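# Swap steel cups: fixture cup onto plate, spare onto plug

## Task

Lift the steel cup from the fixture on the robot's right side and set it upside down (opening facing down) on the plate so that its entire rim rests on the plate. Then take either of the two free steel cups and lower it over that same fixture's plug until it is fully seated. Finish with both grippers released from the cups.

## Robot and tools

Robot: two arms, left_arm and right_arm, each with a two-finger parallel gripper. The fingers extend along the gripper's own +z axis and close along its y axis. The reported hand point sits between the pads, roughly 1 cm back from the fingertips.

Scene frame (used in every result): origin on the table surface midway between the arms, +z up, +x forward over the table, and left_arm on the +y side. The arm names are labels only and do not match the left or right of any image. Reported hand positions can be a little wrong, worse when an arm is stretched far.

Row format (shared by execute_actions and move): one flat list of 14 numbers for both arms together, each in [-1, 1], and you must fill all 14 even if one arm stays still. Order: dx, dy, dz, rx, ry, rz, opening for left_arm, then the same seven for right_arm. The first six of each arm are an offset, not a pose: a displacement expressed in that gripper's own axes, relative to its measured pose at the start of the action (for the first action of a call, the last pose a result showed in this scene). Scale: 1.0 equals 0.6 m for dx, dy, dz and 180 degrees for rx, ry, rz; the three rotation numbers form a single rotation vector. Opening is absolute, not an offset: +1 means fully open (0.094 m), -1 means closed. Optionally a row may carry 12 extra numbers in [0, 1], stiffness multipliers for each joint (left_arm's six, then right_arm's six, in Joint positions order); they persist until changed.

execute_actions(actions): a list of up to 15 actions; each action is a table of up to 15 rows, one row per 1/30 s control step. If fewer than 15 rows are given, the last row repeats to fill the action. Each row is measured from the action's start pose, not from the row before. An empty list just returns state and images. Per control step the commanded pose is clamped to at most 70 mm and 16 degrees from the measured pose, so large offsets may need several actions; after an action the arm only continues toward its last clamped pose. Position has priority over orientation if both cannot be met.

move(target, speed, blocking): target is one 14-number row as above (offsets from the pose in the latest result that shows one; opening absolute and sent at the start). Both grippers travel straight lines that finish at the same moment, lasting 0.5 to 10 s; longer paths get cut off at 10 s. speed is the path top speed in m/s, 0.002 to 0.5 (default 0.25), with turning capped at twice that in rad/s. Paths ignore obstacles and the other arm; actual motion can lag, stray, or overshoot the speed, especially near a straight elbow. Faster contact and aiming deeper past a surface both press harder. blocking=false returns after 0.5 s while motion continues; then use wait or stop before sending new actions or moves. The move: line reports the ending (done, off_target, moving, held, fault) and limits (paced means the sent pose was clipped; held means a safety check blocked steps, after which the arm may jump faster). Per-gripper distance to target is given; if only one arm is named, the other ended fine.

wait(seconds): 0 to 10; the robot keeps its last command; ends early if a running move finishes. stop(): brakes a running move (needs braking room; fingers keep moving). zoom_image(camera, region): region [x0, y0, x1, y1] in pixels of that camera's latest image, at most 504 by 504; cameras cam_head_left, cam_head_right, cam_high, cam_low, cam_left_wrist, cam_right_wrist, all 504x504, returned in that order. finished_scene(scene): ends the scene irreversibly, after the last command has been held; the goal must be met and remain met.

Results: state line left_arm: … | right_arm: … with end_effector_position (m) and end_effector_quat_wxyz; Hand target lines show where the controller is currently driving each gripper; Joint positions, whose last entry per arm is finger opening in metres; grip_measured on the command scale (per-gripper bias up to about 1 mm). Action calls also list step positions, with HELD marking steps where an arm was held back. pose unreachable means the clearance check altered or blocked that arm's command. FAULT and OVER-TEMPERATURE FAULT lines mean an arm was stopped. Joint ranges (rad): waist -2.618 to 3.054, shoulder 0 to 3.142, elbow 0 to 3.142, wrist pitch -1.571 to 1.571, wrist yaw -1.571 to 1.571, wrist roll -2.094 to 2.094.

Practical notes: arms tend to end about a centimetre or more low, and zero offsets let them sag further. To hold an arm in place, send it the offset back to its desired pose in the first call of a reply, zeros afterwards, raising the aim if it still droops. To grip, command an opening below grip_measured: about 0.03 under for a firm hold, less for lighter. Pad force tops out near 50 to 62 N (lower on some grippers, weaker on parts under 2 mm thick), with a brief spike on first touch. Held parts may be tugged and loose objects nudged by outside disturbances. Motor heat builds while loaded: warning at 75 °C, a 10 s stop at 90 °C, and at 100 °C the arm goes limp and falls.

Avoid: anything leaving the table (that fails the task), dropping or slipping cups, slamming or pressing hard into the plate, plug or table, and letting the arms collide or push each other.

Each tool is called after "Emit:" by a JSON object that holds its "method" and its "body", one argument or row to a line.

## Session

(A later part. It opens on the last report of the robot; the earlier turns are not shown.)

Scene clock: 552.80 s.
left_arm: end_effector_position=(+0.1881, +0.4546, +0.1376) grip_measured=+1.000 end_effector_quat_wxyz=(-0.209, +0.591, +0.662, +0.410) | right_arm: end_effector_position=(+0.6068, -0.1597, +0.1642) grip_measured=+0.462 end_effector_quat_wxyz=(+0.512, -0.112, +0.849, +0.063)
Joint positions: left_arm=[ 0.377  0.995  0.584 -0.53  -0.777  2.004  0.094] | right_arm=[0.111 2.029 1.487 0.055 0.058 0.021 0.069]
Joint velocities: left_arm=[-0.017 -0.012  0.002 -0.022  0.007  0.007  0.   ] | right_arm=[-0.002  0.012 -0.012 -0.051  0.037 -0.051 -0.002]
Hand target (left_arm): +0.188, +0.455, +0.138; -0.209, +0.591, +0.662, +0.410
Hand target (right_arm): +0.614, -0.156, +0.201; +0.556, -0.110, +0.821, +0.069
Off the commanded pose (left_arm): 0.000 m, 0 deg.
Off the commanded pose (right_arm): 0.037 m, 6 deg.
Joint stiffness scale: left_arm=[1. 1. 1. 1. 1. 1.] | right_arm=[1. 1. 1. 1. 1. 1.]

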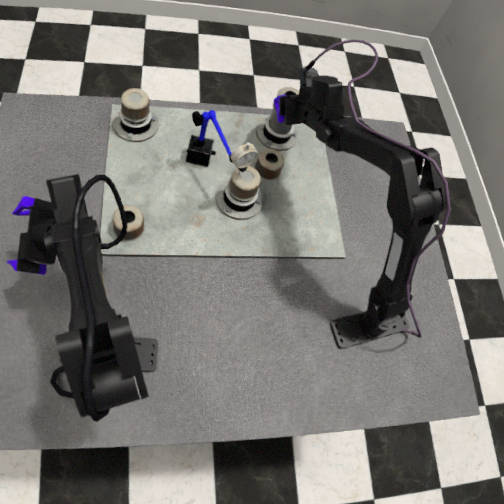

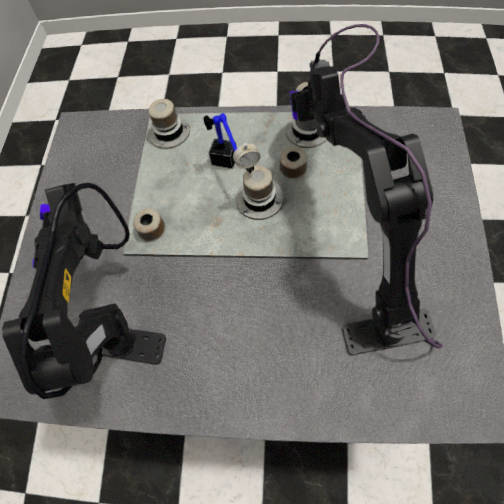

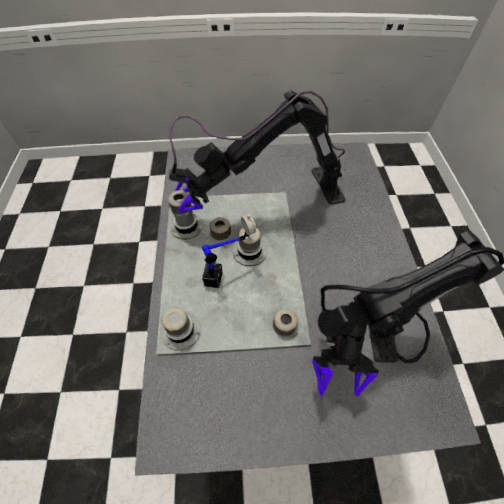

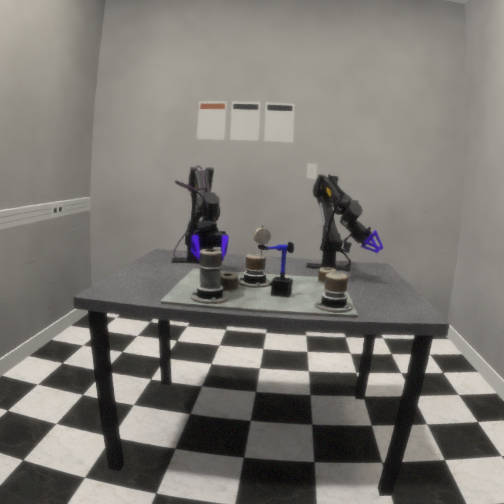

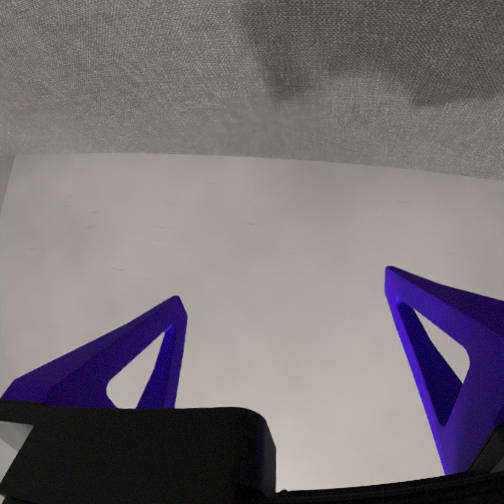

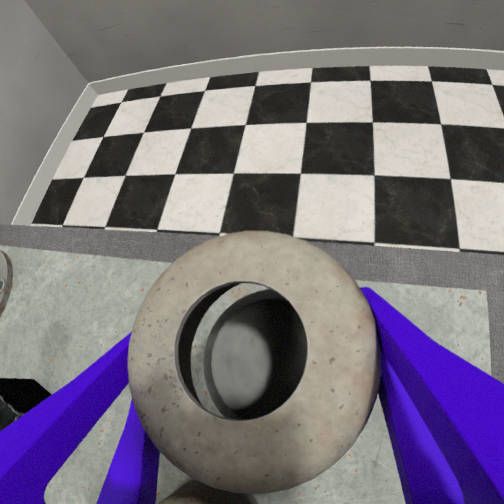

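Emit:
{"method": "execute_actions", "body": {
  "actions": [
    [[0,0,0,0,0,0,1,-0.0578,0.004,-0.0126,-0.0011,-0.0352,-0.0006,0.43],[0,0,0,0,0,0,1,-0.0548,0.004,-0.0111,-0.0011,-0.0357,-0.0006,0.43],[0,0,0,0,0,0,1,-0.0519,0.004,-0.0096,-0.0011,-0.0362,-0.0006,0.43],[0,0,0,0,0,0,1,-0.0489,0.004,-0.0081,-0.0011,-0.0366,-0.0006,0.43],[0,0,0,0,0,0,1,-0.0459,0.004,-0.0066,-0.0011,-0.0366,-0.0006,0.43],[0,0,0,0,0,0,1,-0.0429,0.004,-0.0051,-0.0011,-0.0366,-0.0006,0.43],[0,0,0,0,0,0,1,-0.0399,0.004,-0.0036,-0.0011,-0.0366,-0.0006,0.43],[0,0,0,0,0,0,1,-0.0370,0.004,-0.0021,-0.0011,-0.0366,-0.0006,0.43],[0,0,0,0,0,0,1,-0.0340,0.004,-0.0006,-0.0011,-0.0366,-0.0006,0.43],[0,0,0,0,0,0,1,-0.0310,0.004,0.0009,-0.0011,-0.0366,-0.0006,0.43],[0,0,0,0,0,0,1,-0.0280,0.004,0.0024,-0.0011,-0.0366,-0.0006,0.43],[0,0,0,0,0,0,1,-0.0251,0.004,0.0039,-0.0011,-0.0366,-0.0006,0.43],[0,0,0,0,0,0,1,-0.0221,0.004,0.0054,-0.0011,-0.0366,-0.0006,0.43],[0,0,0,0,0,0,1,-0.0191,0.004,0.0069,-0.0011,-0.0366,-0.0006,0.43],[0,0,0,0,0,0,1,-0.0191,0.004,0.0069,-0.0011,-0.0366,-0.0006,0.43]]
  ]
}}

Scene clock: 567.60 s.
left_arm: end_effector_position=(+0.1881, +0.4546, +0.1375) grip_measured=+1.000 end_effector_quat_wxyz=(-0.209, +0.591, +0.662, +0.410) | right_arm: end_effector_position=(+0.6057, -0.1598, +0.1440) grip_measured=+0.462 end_effector_quat_wxyz=(+0.517, -0.112, +0.846, +0.064)
Joint positions: left_arm=[ 0.377  0.995  0.584 -0.53  -0.777  2.004  0.094] | right_arm=[0.111 2.05  1.423 0.151 0.057 0.021 0.069]
Joint velocities: left_arm=[-0.017  0.007 -0.022 -0.037  0.051 -0.081  0.   ] | right_arm=[-0.002  0.1   -0.12   0.198  0.022  0.007 -0.   ]
Hand target (left_arm): +0.188, +0.455, +0.138; -0.209, +0.591, +0.662, +0.410
Hand target (right_arm): +0.613, -0.156, +0.173; +0.559, -0.110, +0.819, +0.070
Off the commanded pose (left_arm): 0.000 m, 0 deg.
Off the commanded pose (right_arm): 0.030 m, 6 deg.
Joint stiffness scale: left_arm=[1. 1. 1. 1. 1. 1.] | right_arm=[1. 1. 1. 1. 1. 1.]
Step readings (end_effector_position):
0: left_arm (+0.1881, +0.4546, +0.1376) | right_arm (+0.6068, -0.1597, +0.1642)
1: left_arm (+0.1881, +0.4546, +0.1376) | right_arm (+0.6070, -0.1596, +0.1644)
2: left_arm (+0.1881, +0.4546, +0.1376) | right_arm (+0.6071, -0.1596, +0.1646)
4: left_arm (+0.1881, +0.4546, +0.1375) | right_arm (+0.6075, -0.1594, +0.1647)
8: left_arm (+0.1881, +0.4546, +0.1375) | right_arm (+0.6063, -0.1598, +0.1600)
15: end_effector_position above

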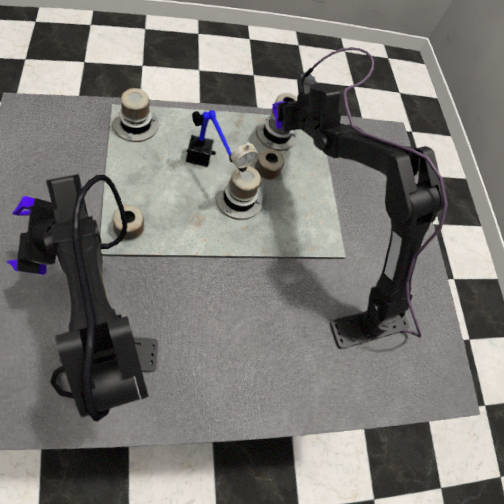

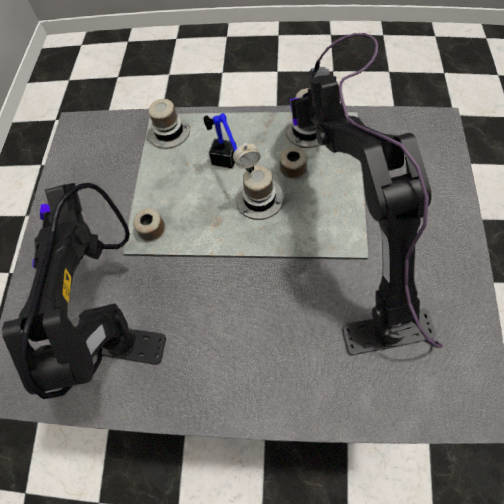

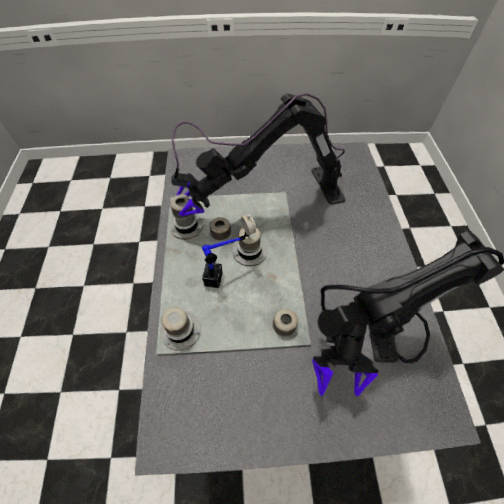

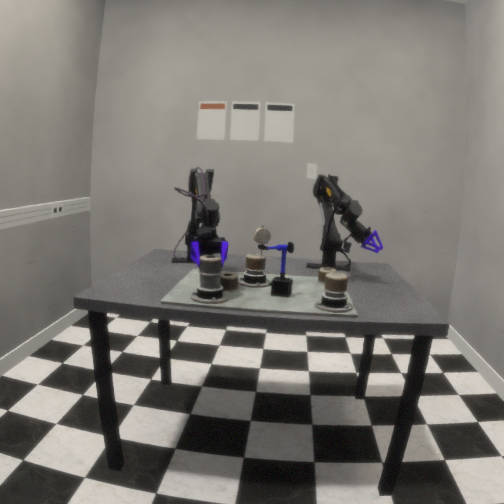

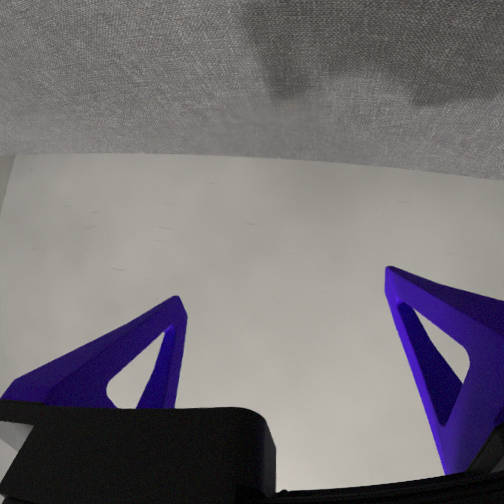

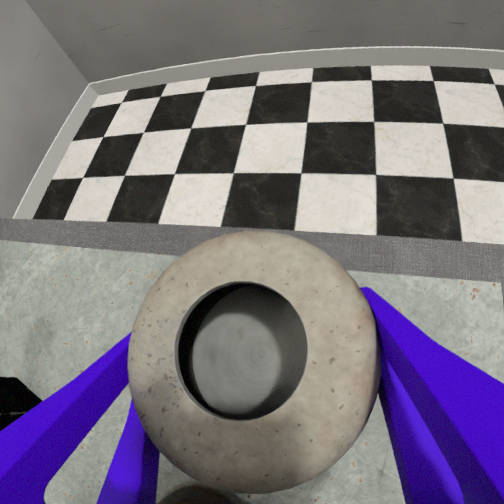

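Emit:
{"method": "execute_actions", "body": {
  "actions": []
}}

Emit:
{"method": "zoom_image", "body": {
  "camera": "cam_low",
  "region": [155, 215, 255, 315]
}}

Scene clock: 569.10 s.
left_arm: end_effector_position=(+0.1881, +0.4546, +0.1375) grip_measured=+1.000 end_effector_quat_wxyz=(-0.209, +0.591, +0.662, +0.410) | right_arm: end_effector_position=(+0.6063, -0.1596, +0.1408) grip_measured=+0.462 end_effector_quat_wxyz=(+0.518, -0.112, +0.845, +0.065)
Joint positions: left_arm=[ 0.377  0.995  0.584 -0.53  -0.777  2.004  0.094] | right_arm=[0.111 2.056 1.416 0.168 0.056 0.021 0.069]
Joint velocities: left_arm=[-0.002  0.007 -0.002  0.051 -0.095  0.022  0.   ] | right_arm=[-0.012 -0.007 -0.007 -0.051 -0.051  0.022  0.   ]
Hand target (left_arm): +0.188, +0.455, +0.138; -0.209, +0.591, +0.662, +0.410
Hand target (right_arm): +0.613, -0.156, +0.173; +0.559, -0.110, +0.819, +0.070
Off the commanded pose (left_arm): 0.000 m, 0 deg.
Off the commanded pose (right_arm): 0.033 m, 6 deg.
Joint stiffness scale: left_arm=[1. 1. 1. 1. 1. 1.] | right_arm=[1. 1. 1. 1. 1. 1.]

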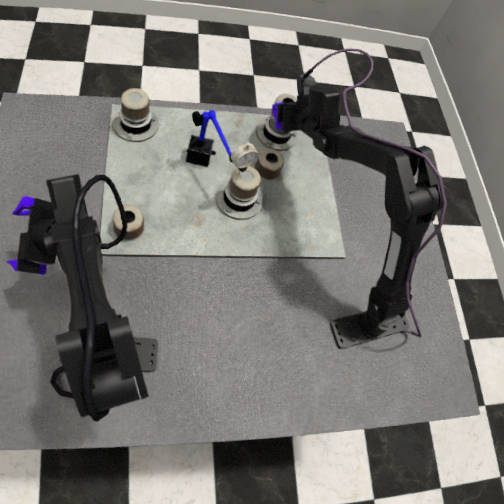

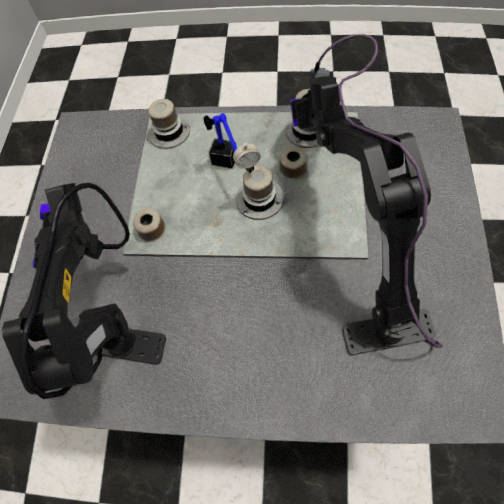

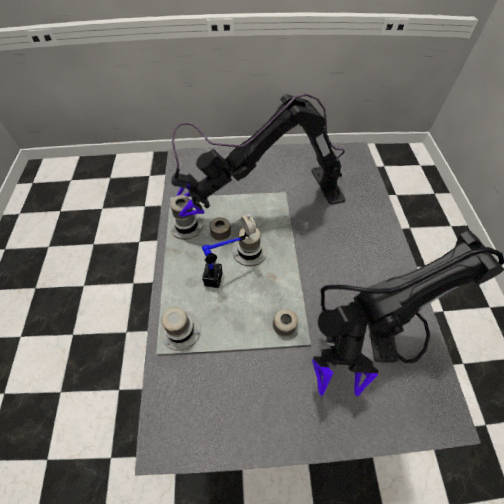

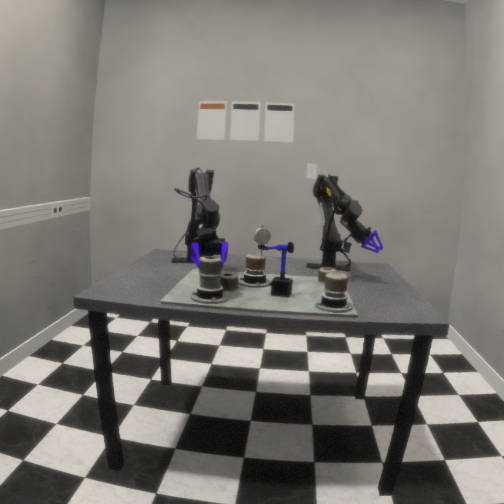

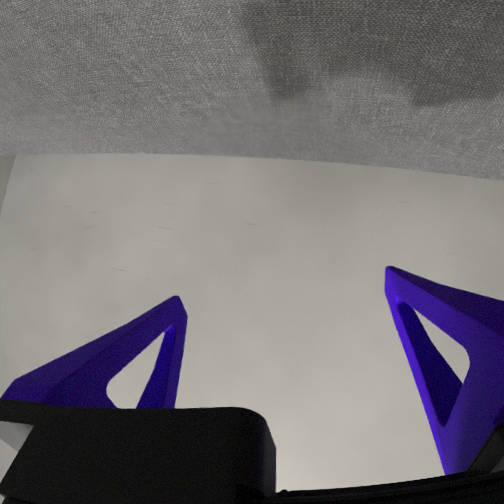

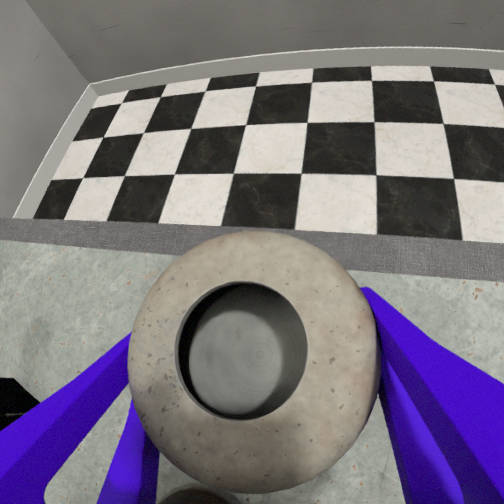

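Region (155, 215, 255, 315) of cam_low's 504x504 image, scaled by 5.040, with more detail than that image has.

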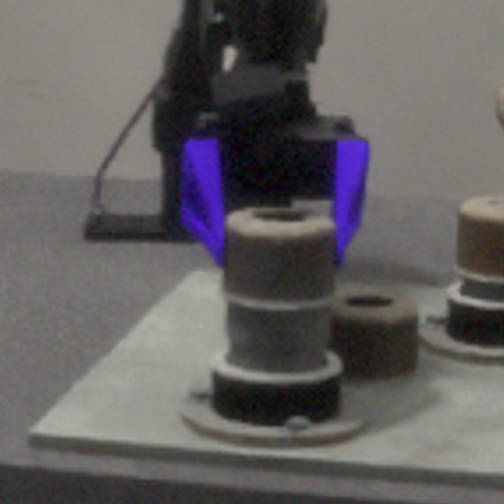

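Emit:
{"method": "execute_actions", "body": {
  "actions": [
    [[0,0,0,0,0,0,1,-0.0496,0.005,-0.0078,-0.0014,-0.0315,-0.0007,0.43],[0,0,0,0,0,0,1,-0.0452,0.006,-0.0057,-0.0017,-0.0313,-0.0009,0.43],[0,0,0,0,0,0,1,-0.0409,0.007,-0.0035,-0.0020,-0.0310,-0.0010,0.43],[0,0,0,0,0,0,1,-0.0365,0.007,-0.0013,-0.0020,-0.0308,-0.0010,0.43],[0,0,0,0,0,0,1,-0.0321,0.007,0.0008,-0.0020,-0.0305,-0.0010,0.43],[0,0,0,0,0,0,1,-0.0277,0.007,0.0030,-0.0020,-0.0303,-0.0010,0.43],[0,0,0,0,0,0,1,-0.0238,0.007,0.0049,-0.0020,-0.0301,-0.0010,0.43],[0,0,0,0,0,0,1,-0.0199,0.007,0.0069,-0.0020,-0.0298,-0.0010,0.43],[0,0,0,0,0,0,1,-0.0165,0.007,0.0086,-0.0020,-0.0296,-0.0010,0.43],[0,0,0,0,0,0,1,-0.0131,0.007,0.0102,-0.0020,-0.0294,-0.0010,0.43],[0,0,0,0,0,0,1,-0.0102,0.007,0.0117,-0.0020,-0.0293,-0.0010,0.43],[0,0,0,0,0,0,1,-0.0077,0.007,0.0129,-0.0020,-0.0291,-0.0010,0.43],[0,0,0,0,0,0,1,-0.0063,0.007,0.0136,-0.0020,-0.0291,-0.0010,0.43],[0,0,0,0,0,0,1,-0.0053,0.007,0.0141,-0.0020,-0.0290,-0.0010,0.43],[0,0,0,0,0,0,1,-0.0053,0.007,0.0141,-0.0020,-0.0290,-0.0010,0.43]]
  ]
}}

Scene clock: 582.43 s.
left_arm: end_effector_position=(+0.1882, +0.4546, +0.1375) grip_measured=+1.000 end_effector_quat_wxyz=(-0.209, +0.591, +0.662, +0.410) | right_arm: end_effector_position=(+0.6068, -0.1592, +0.1134) grip_measured=+0.462 end_effector_quat_wxyz=(+0.519, -0.112, +0.845, +0.065)
Joint positions: left_arm=[ 0.377  0.995  0.584 -0.53  -0.776  2.004  0.094] | right_arm=[0.111 2.103 1.367 0.266 0.055 0.021 0.069]
Joint velocities: left_arm=[-0.002 -0.007  0.002 -0.037  0.022 -0.007  0.   ] | right_arm=[-0.022 -0.002 -0.051  0.037  0.007 -0.051 -0.   ]
Hand target (left_arm): +0.188, +0.455, +0.138; -0.209, +0.591, +0.662, +0.410
Hand target (right_arm): +0.612, -0.154, +0.140; +0.555, -0.111, +0.821, +0.072
Off the commanded pose (left_arm): 0.000 m, 0 deg.
Off the commanded pose (right_arm): 0.028 m, 5 deg.
Joint stiffness scale: left_arm=[1. 1. 1. 1. 1. 1.] | right_arm=[1. 1. 1. 1. 1. 1.]
Step readings (end_effector_position):
0: left_arm (+0.1881, +0.4546, +0.1375) | right_arm (+0.6063, -0.1596, +0.1408)
1: left_arm (+0.1881, +0.4546, +0.1375) | right_arm (+0.6063, -0.1595, +0.1409)
2: left_arm (+0.1881, +0.4546, +0.1375) | right_arm (+0.6062, -0.1596, +0.1406)
4: left_arm (+0.1882, +0.4546, +0.1375) | right_arm (+0.6061, -0.1596, +0.1395)
8: left_arm (+0.1882, +0.4546, +0.1375) | right_arm (+0.6062, -0.1596, +0.1306)
15: end_effector_position above

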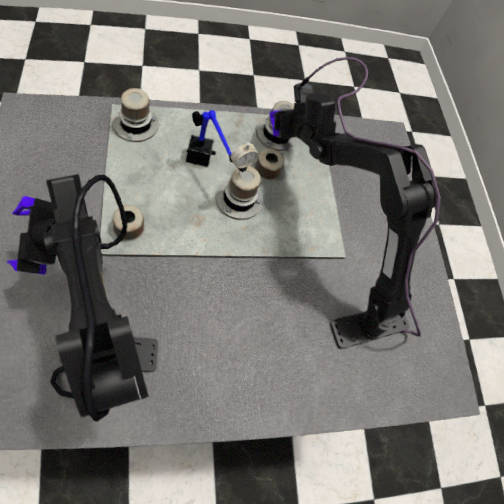

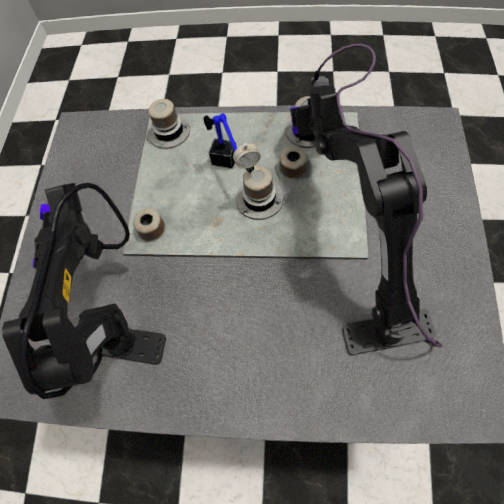

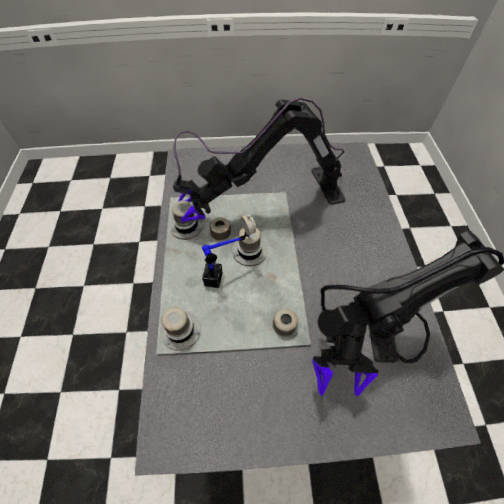

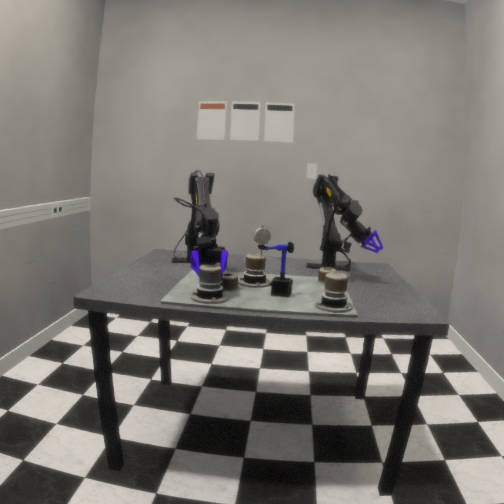

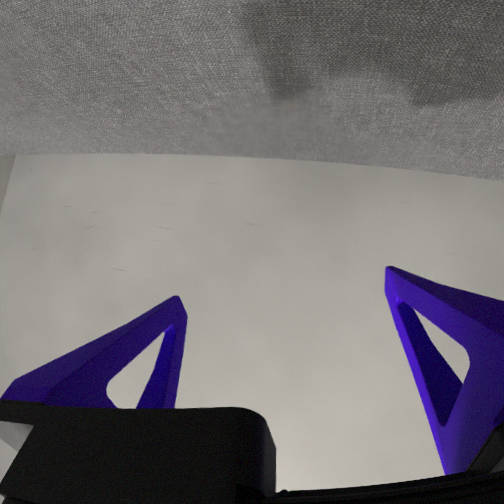

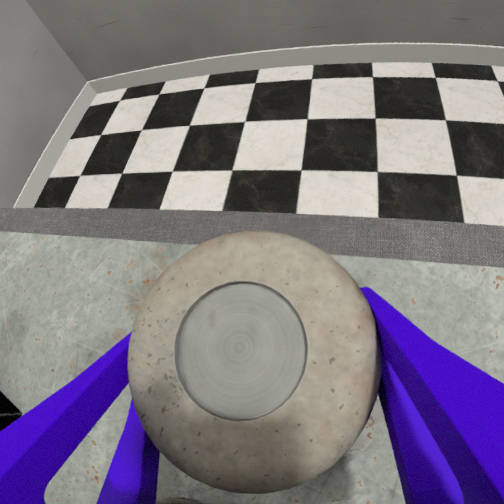

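Emit:
{"method": "execute_actions", "body": {
  "actions": []
}}

Emit:
{"method": "zoom_image", "body": {
  "camera": "cam_low",
  "region": [155, 215, 275, 315]
}}

Emit:
{"method": "zoom_image", "body": {
  "camera": "cam_right_wrist",
  "region": [150, 250, 350, 450]
}}

Scene clock: 585.07 s.
left_arm: end_effector_position=(+0.1882, +0.4546, +0.1375) grip_measured=+1.000 end_effector_quat_wxyz=(-0.209, +0.591, +0.662, +0.410) | right_arm: end_effector_position=(+0.6068, -0.1592, +0.1135) grip_measured=+0.462 end_effector_quat_wxyz=(+0.521, -0.112, +0.844, +0.065)
Joint positions: left_arm=[ 0.377  0.995  0.584 -0.53  -0.776  2.004  0.094] | right_arm=[0.111 2.103 1.364 0.273 0.055 0.021 0.069]
Joint velocities: left_arm=[-0.012 -0.012 -0.022 -0.022  0.051  0.051  0.   ] | right_arm=[ 0.002 -0.002 -0.002 -0.037  0.007  0.007  0.   ]
Hand target (left_arm): +0.188, +0.455, +0.138; -0.209, +0.591, +0.662, +0.410
Hand target (right_arm): +0.612, -0.154, +0.140; +0.555, -0.111, +0.821, +0.072
Off the commanded pose (left_arm): 0.000 m, 0 deg.
Off the commanded pose (right_arm): 0.028 m, 5 deg.
Joint stiffness scale: left_arm=[1. 1. 1. 1. 1. 1.] | right_arm=[1. 1. 1. 1. 1. 1.]

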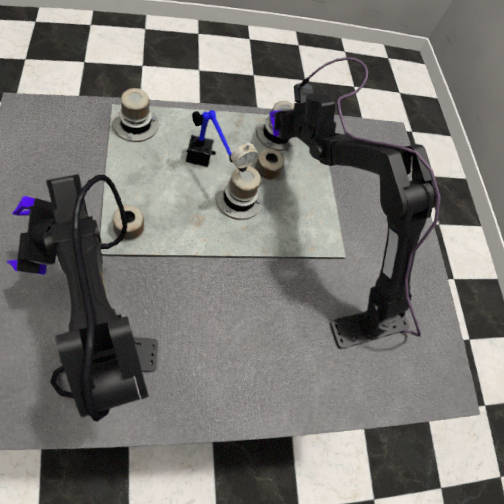

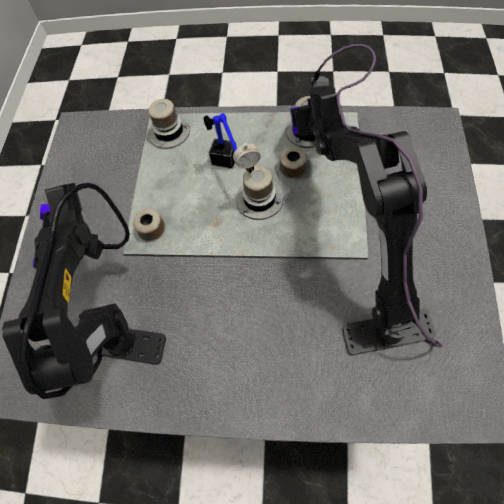

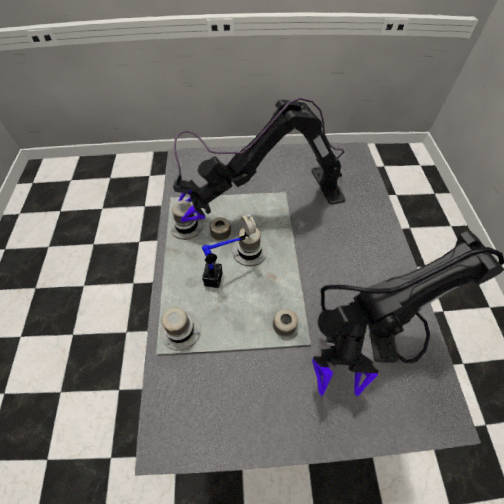

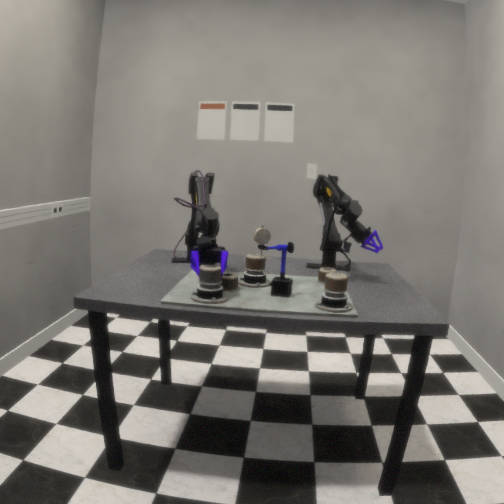

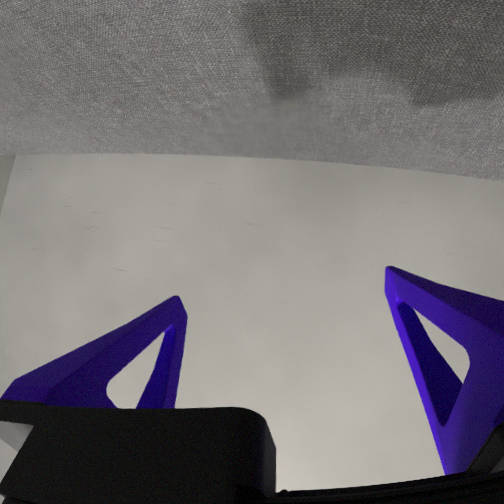

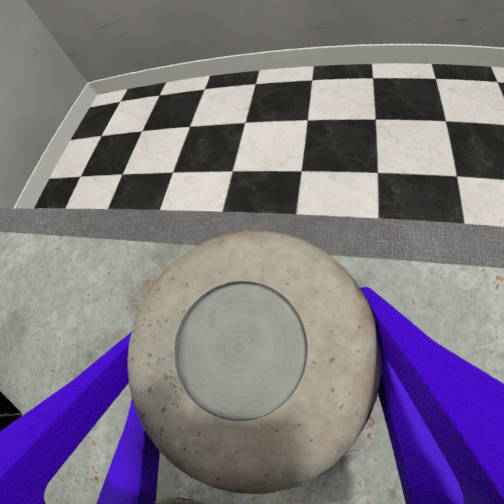

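Region (155, 215, 275, 315) of cam_low's 504x504 image, scaled by 4.200, with more detail than that image has.

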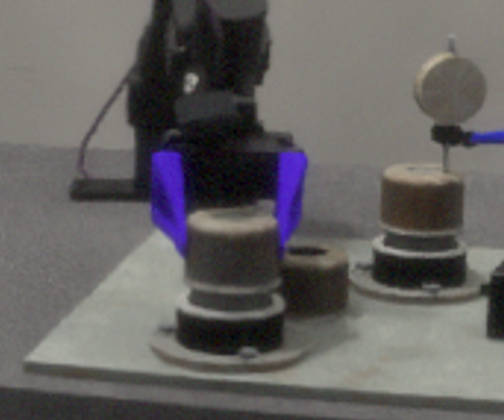

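Region (150, 250, 350, 450) of cam_right_wrist's 504x504 image, scaled by 2.520, with more detail than that image has.

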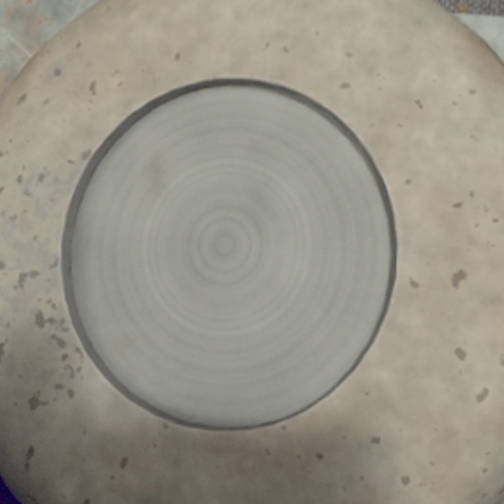

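Emit:
{"method": "execute_actions", "body": {
  "actions": [
    [[0,0,0,0,0,0,1,-0.0413,0.005,-0.0066,-0.0014,-0.0243,-0.0007,0.43],[0,0,0,0,0,0,1,-0.0370,0.003,-0.0059,-0.0008,-0.0216,-0.0004,0.43],[0,0,0,0,0,0,1,-0.0328,0.001,-0.0053,-0.0003,-0.0188,-0.0001,0.45],[0,0,0,0,0,0,1,-0.0328,0,-0.0053,0,-0.0188,0,0.52],[0,0,0,0,0,0,1,-0.0328,0,-0.0053,0,-0.0188,0,0.6],[0,0,0,0,0,0,1,-0.0328,0,-0.0053,0,-0.0188,0,0.68],[0,0,0,0,0,0,1,-0.0328,0,-0.0053,0,-0.0188,0,0.76],[0,0,0,0,0,0,1,-0.0328,0,-0.0053,0,-0.0188,0,0.84],[0,0,0,0,0,0,1,-0.034,0,-0.010,0,-0.0188,0,0.9],[0,0,0,0,0,0,1,-0.037,0,-0.019,0,-0.0188,0,0.9],[0,0,0,0,0,0,1,-0.040,0,-0.031,0,-0.0188,0,0.9],[0,0,0,0,0,0,1,-0.044,0,-0.045,0,-0.0188,0,0.9],[0,0,0,0,0,0,1,-0.048,0,-0.060,0,-0.0188,0,0.9],[0,0,0,0,0,0,1,-0.052,0,-0.075,0,-0.0188,0,0.9],[0,0,0,0,0,0,1,-0.055,0,-0.088,0,-0.0188,0,0.9]]
  ]
}}

Scene clock: 594.10 s.
left_arm: end_effector_position=(+0.1882, +0.4545, +0.1375) grip_measured=+1.000 end_effector_quat_wxyz=(-0.209, +0.591, +0.662, +0.410) | right_arm: end_effector_position=(+0.5895, -0.1649, +0.1261) grip_measured=+0.897 end_effector_quat_wxyz=(+0.522, -0.112, +0.843, +0.066)
Joint positions: left_arm=[ 0.377  0.995  0.584 -0.53  -0.776  2.004  0.094] | right_arm=[0.111 2.02  1.288 0.267 0.055 0.021 0.089]
Joint velocities: left_arm=[ 0.012 -0.007 -0.007 -0.022  0.022  0.007  0.   ] | right_arm=[-0.002 -0.818 -0.593 -0.198 -0.022 -0.007 -0.   ]
Hand target (left_arm): +0.188, +0.455, +0.137; -0.209, +0.591, +0.662, +0.410
Hand target (right_arm): +0.580, -0.166, +0.164; +0.545, -0.110, +0.828, +0.069
Off the commanded pose (left_arm): 0.000 m, 0 deg.
Off the commanded pose (right_arm): 0.043 m, 3 deg.
Joint stiffness scale: left_arm=[1. 1. 1. 1. 1. 1.] | right_arm=[1. 1. 1. 1. 1. 1.]
Step readings (end_effector_position):
0: left_arm (+0.1882, +0.4546, +0.1375) | right_arm (+0.6068, -0.1592, +0.1135)
1: left_arm (+0.1882, +0.4546, +0.1375) | right_arm (+0.6068, -0.1592, +0.1135)
2: left_arm (+0.1882, +0.4545, +0.1375) | right_arm (+0.6068, -0.1592, +0.1135)
4: left_arm (+0.1882, +0.4545, +0.1375) | right_arm (+0.6068, -0.1592, +0.1135)
8: left_arm (+0.1882, +0.4545, +0.1375) | right_arm (+0.6082, -0.1588, +0.1164)
15: end_effector_position above

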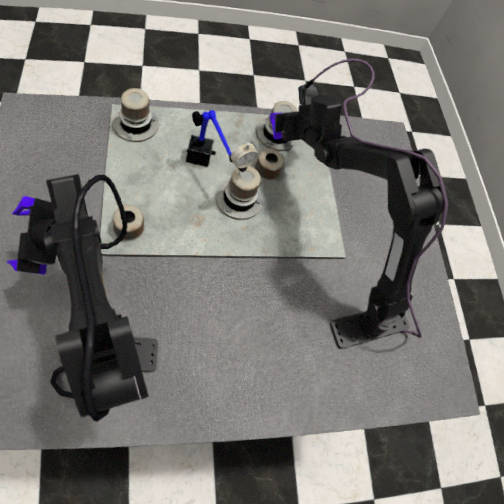

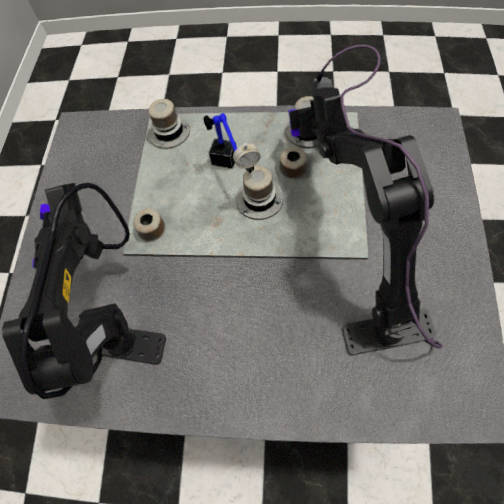

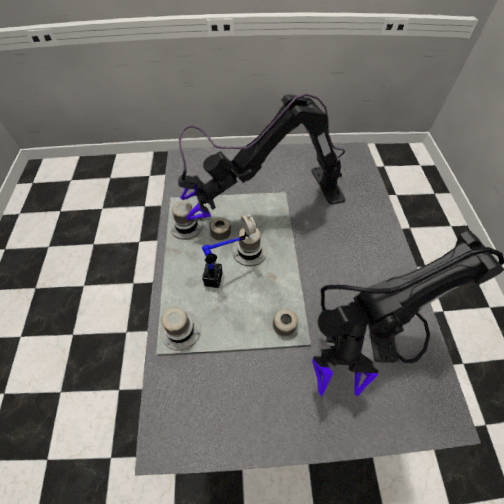

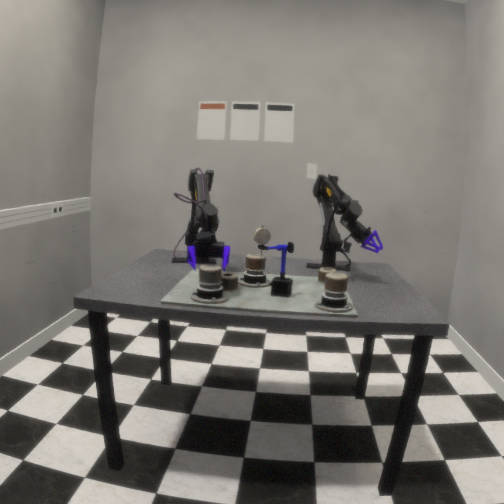

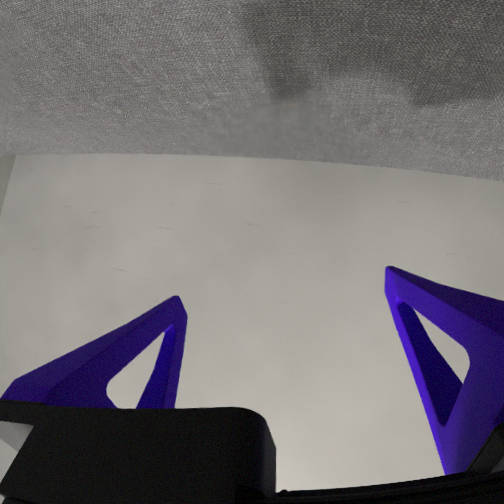

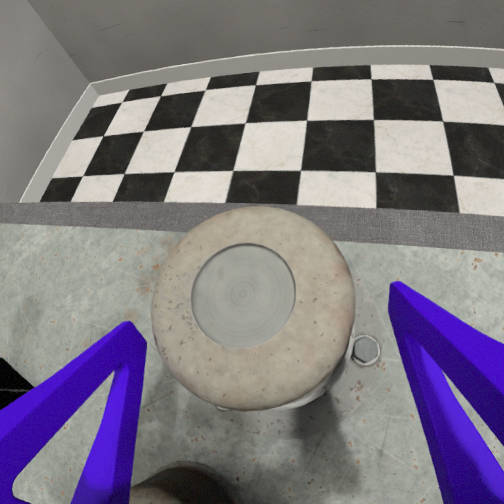

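Emit:
{"method": "execute_actions", "body": {
  "actions": []
}}

Emit:
{"method": "zoom_image", "body": {
  "camera": "cam_low",
  "region": [155, 215, 275, 315]
}}

Emit:
{"method": "zoom_image", "body": {
  "camera": "cam_high",
  "region": [150, 170, 290, 280]
}}

Emit:
{"method": "zoom_image", "body": {
  "camera": "cam_head_left",
  "region": [210, 80, 350, 220]
}}

Scene clock: 596.57 s.
left_arm: end_effector_position=(+0.1882, +0.4545, +0.1375) grip_measured=+1.000 end_effector_quat_wxyz=(-0.209, +0.591, +0.662, +0.410) | right_arm: end_effector_position=(+0.5813, -0.1677, +0.1566) grip_measured=+0.897 end_effector_quat_wxyz=(+0.539, -0.110, +0.832, +0.069)
Joint positions: left_arm=[ 0.377  0.995  0.584 -0.53  -0.776  2.004  0.094] | right_arm=[0.111 1.939 1.264 0.253 0.055 0.021 0.089]
Joint velocities: left_arm=[-0.007 -0.002 -0.002  0.051 -0.022  0.007  0.   ] | right_arm=[ 0.007 -0.002  0.007 -0.022 -0.007  0.066 -0.001]
Hand target (left_arm): +0.188, +0.455, +0.137; -0.209, +0.591, +0.662, +0.410
Hand target (right_arm): +0.580, -0.166, +0.164; +0.545, -0.110, +0.828, +0.069
Off the commanded pose (left_arm): 0.000 m, 0 deg.
Off the commanded pose (right_arm): 0.012 m, 1 deg.
Joint stiffness scale: left_arm=[1. 1. 1. 1. 1. 1.] | right_arm=[1. 1. 1. 1. 1. 1.]

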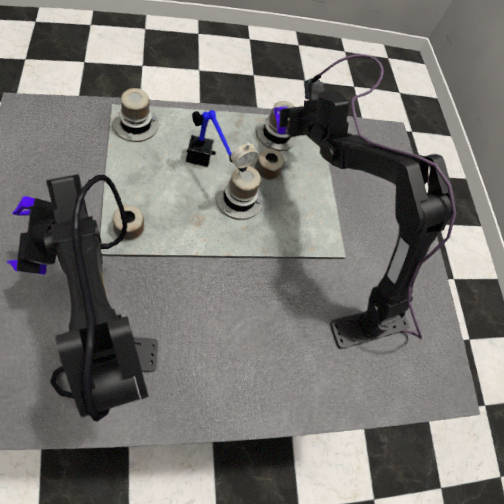

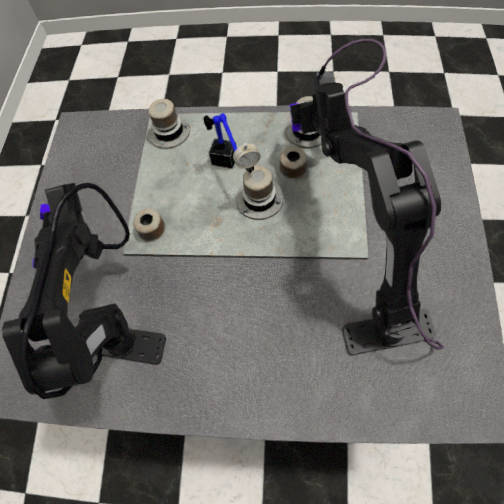

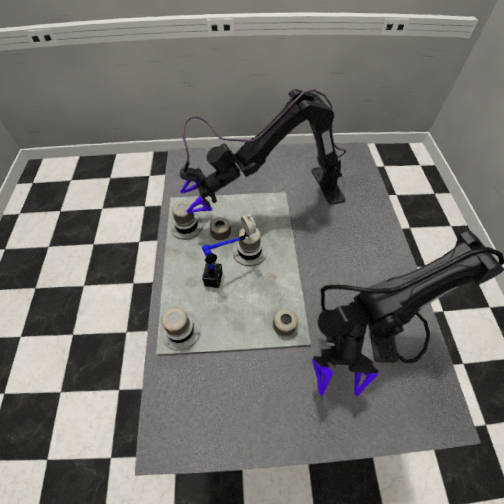

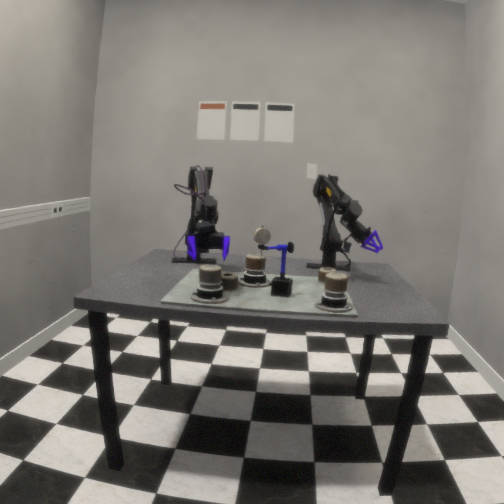

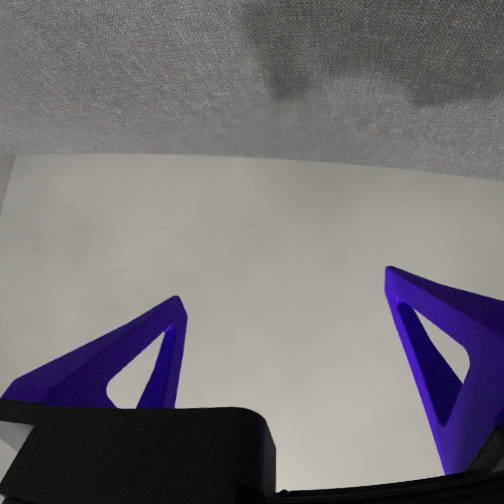

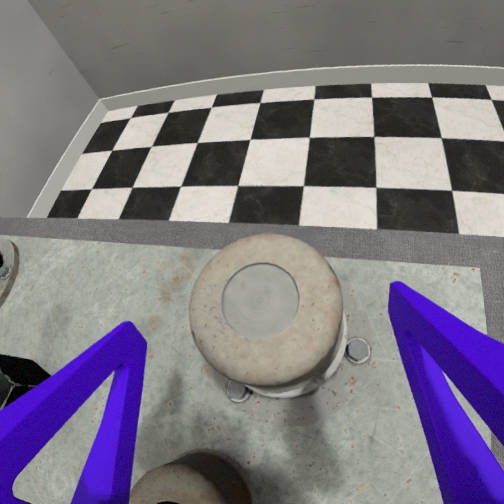

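Region (155, 215, 275, 315) of cam_low's 504x504 image, scaled by 4.200, with more detail than that image has.

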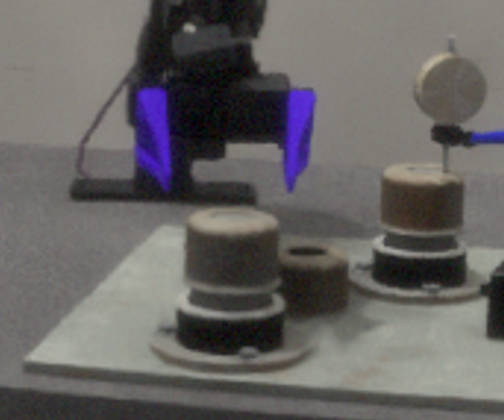

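Region (150, 170, 290, 280) of cam_high's 504x504 image, scaled by 3.600, with more detail than that image has; it fills the top 396 rows of this view, and the rest is white.

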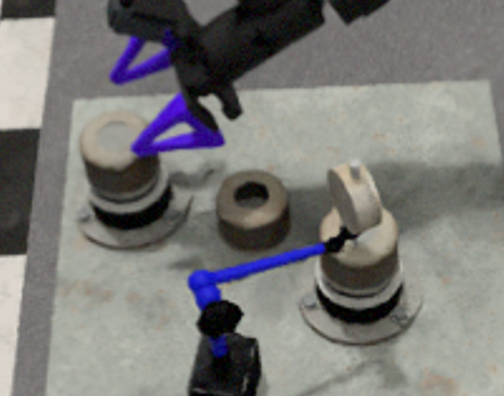

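Region (210, 80, 350, 220) of cam_head_left's 504x504 image, scaled by 3.600, with more detail than that image has.

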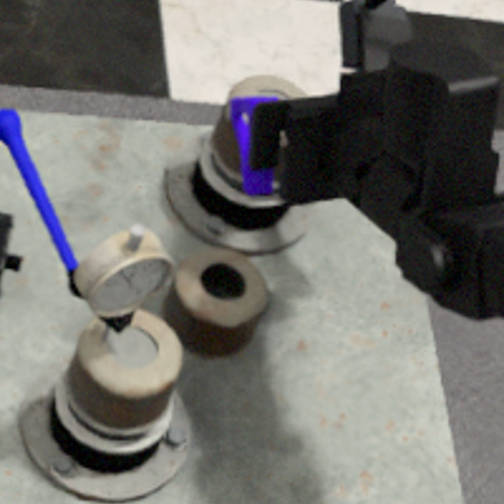

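Emit:
{"method": "finished_scene", "body": {
  "scene": 2
}}

The scene is finished: the task was done.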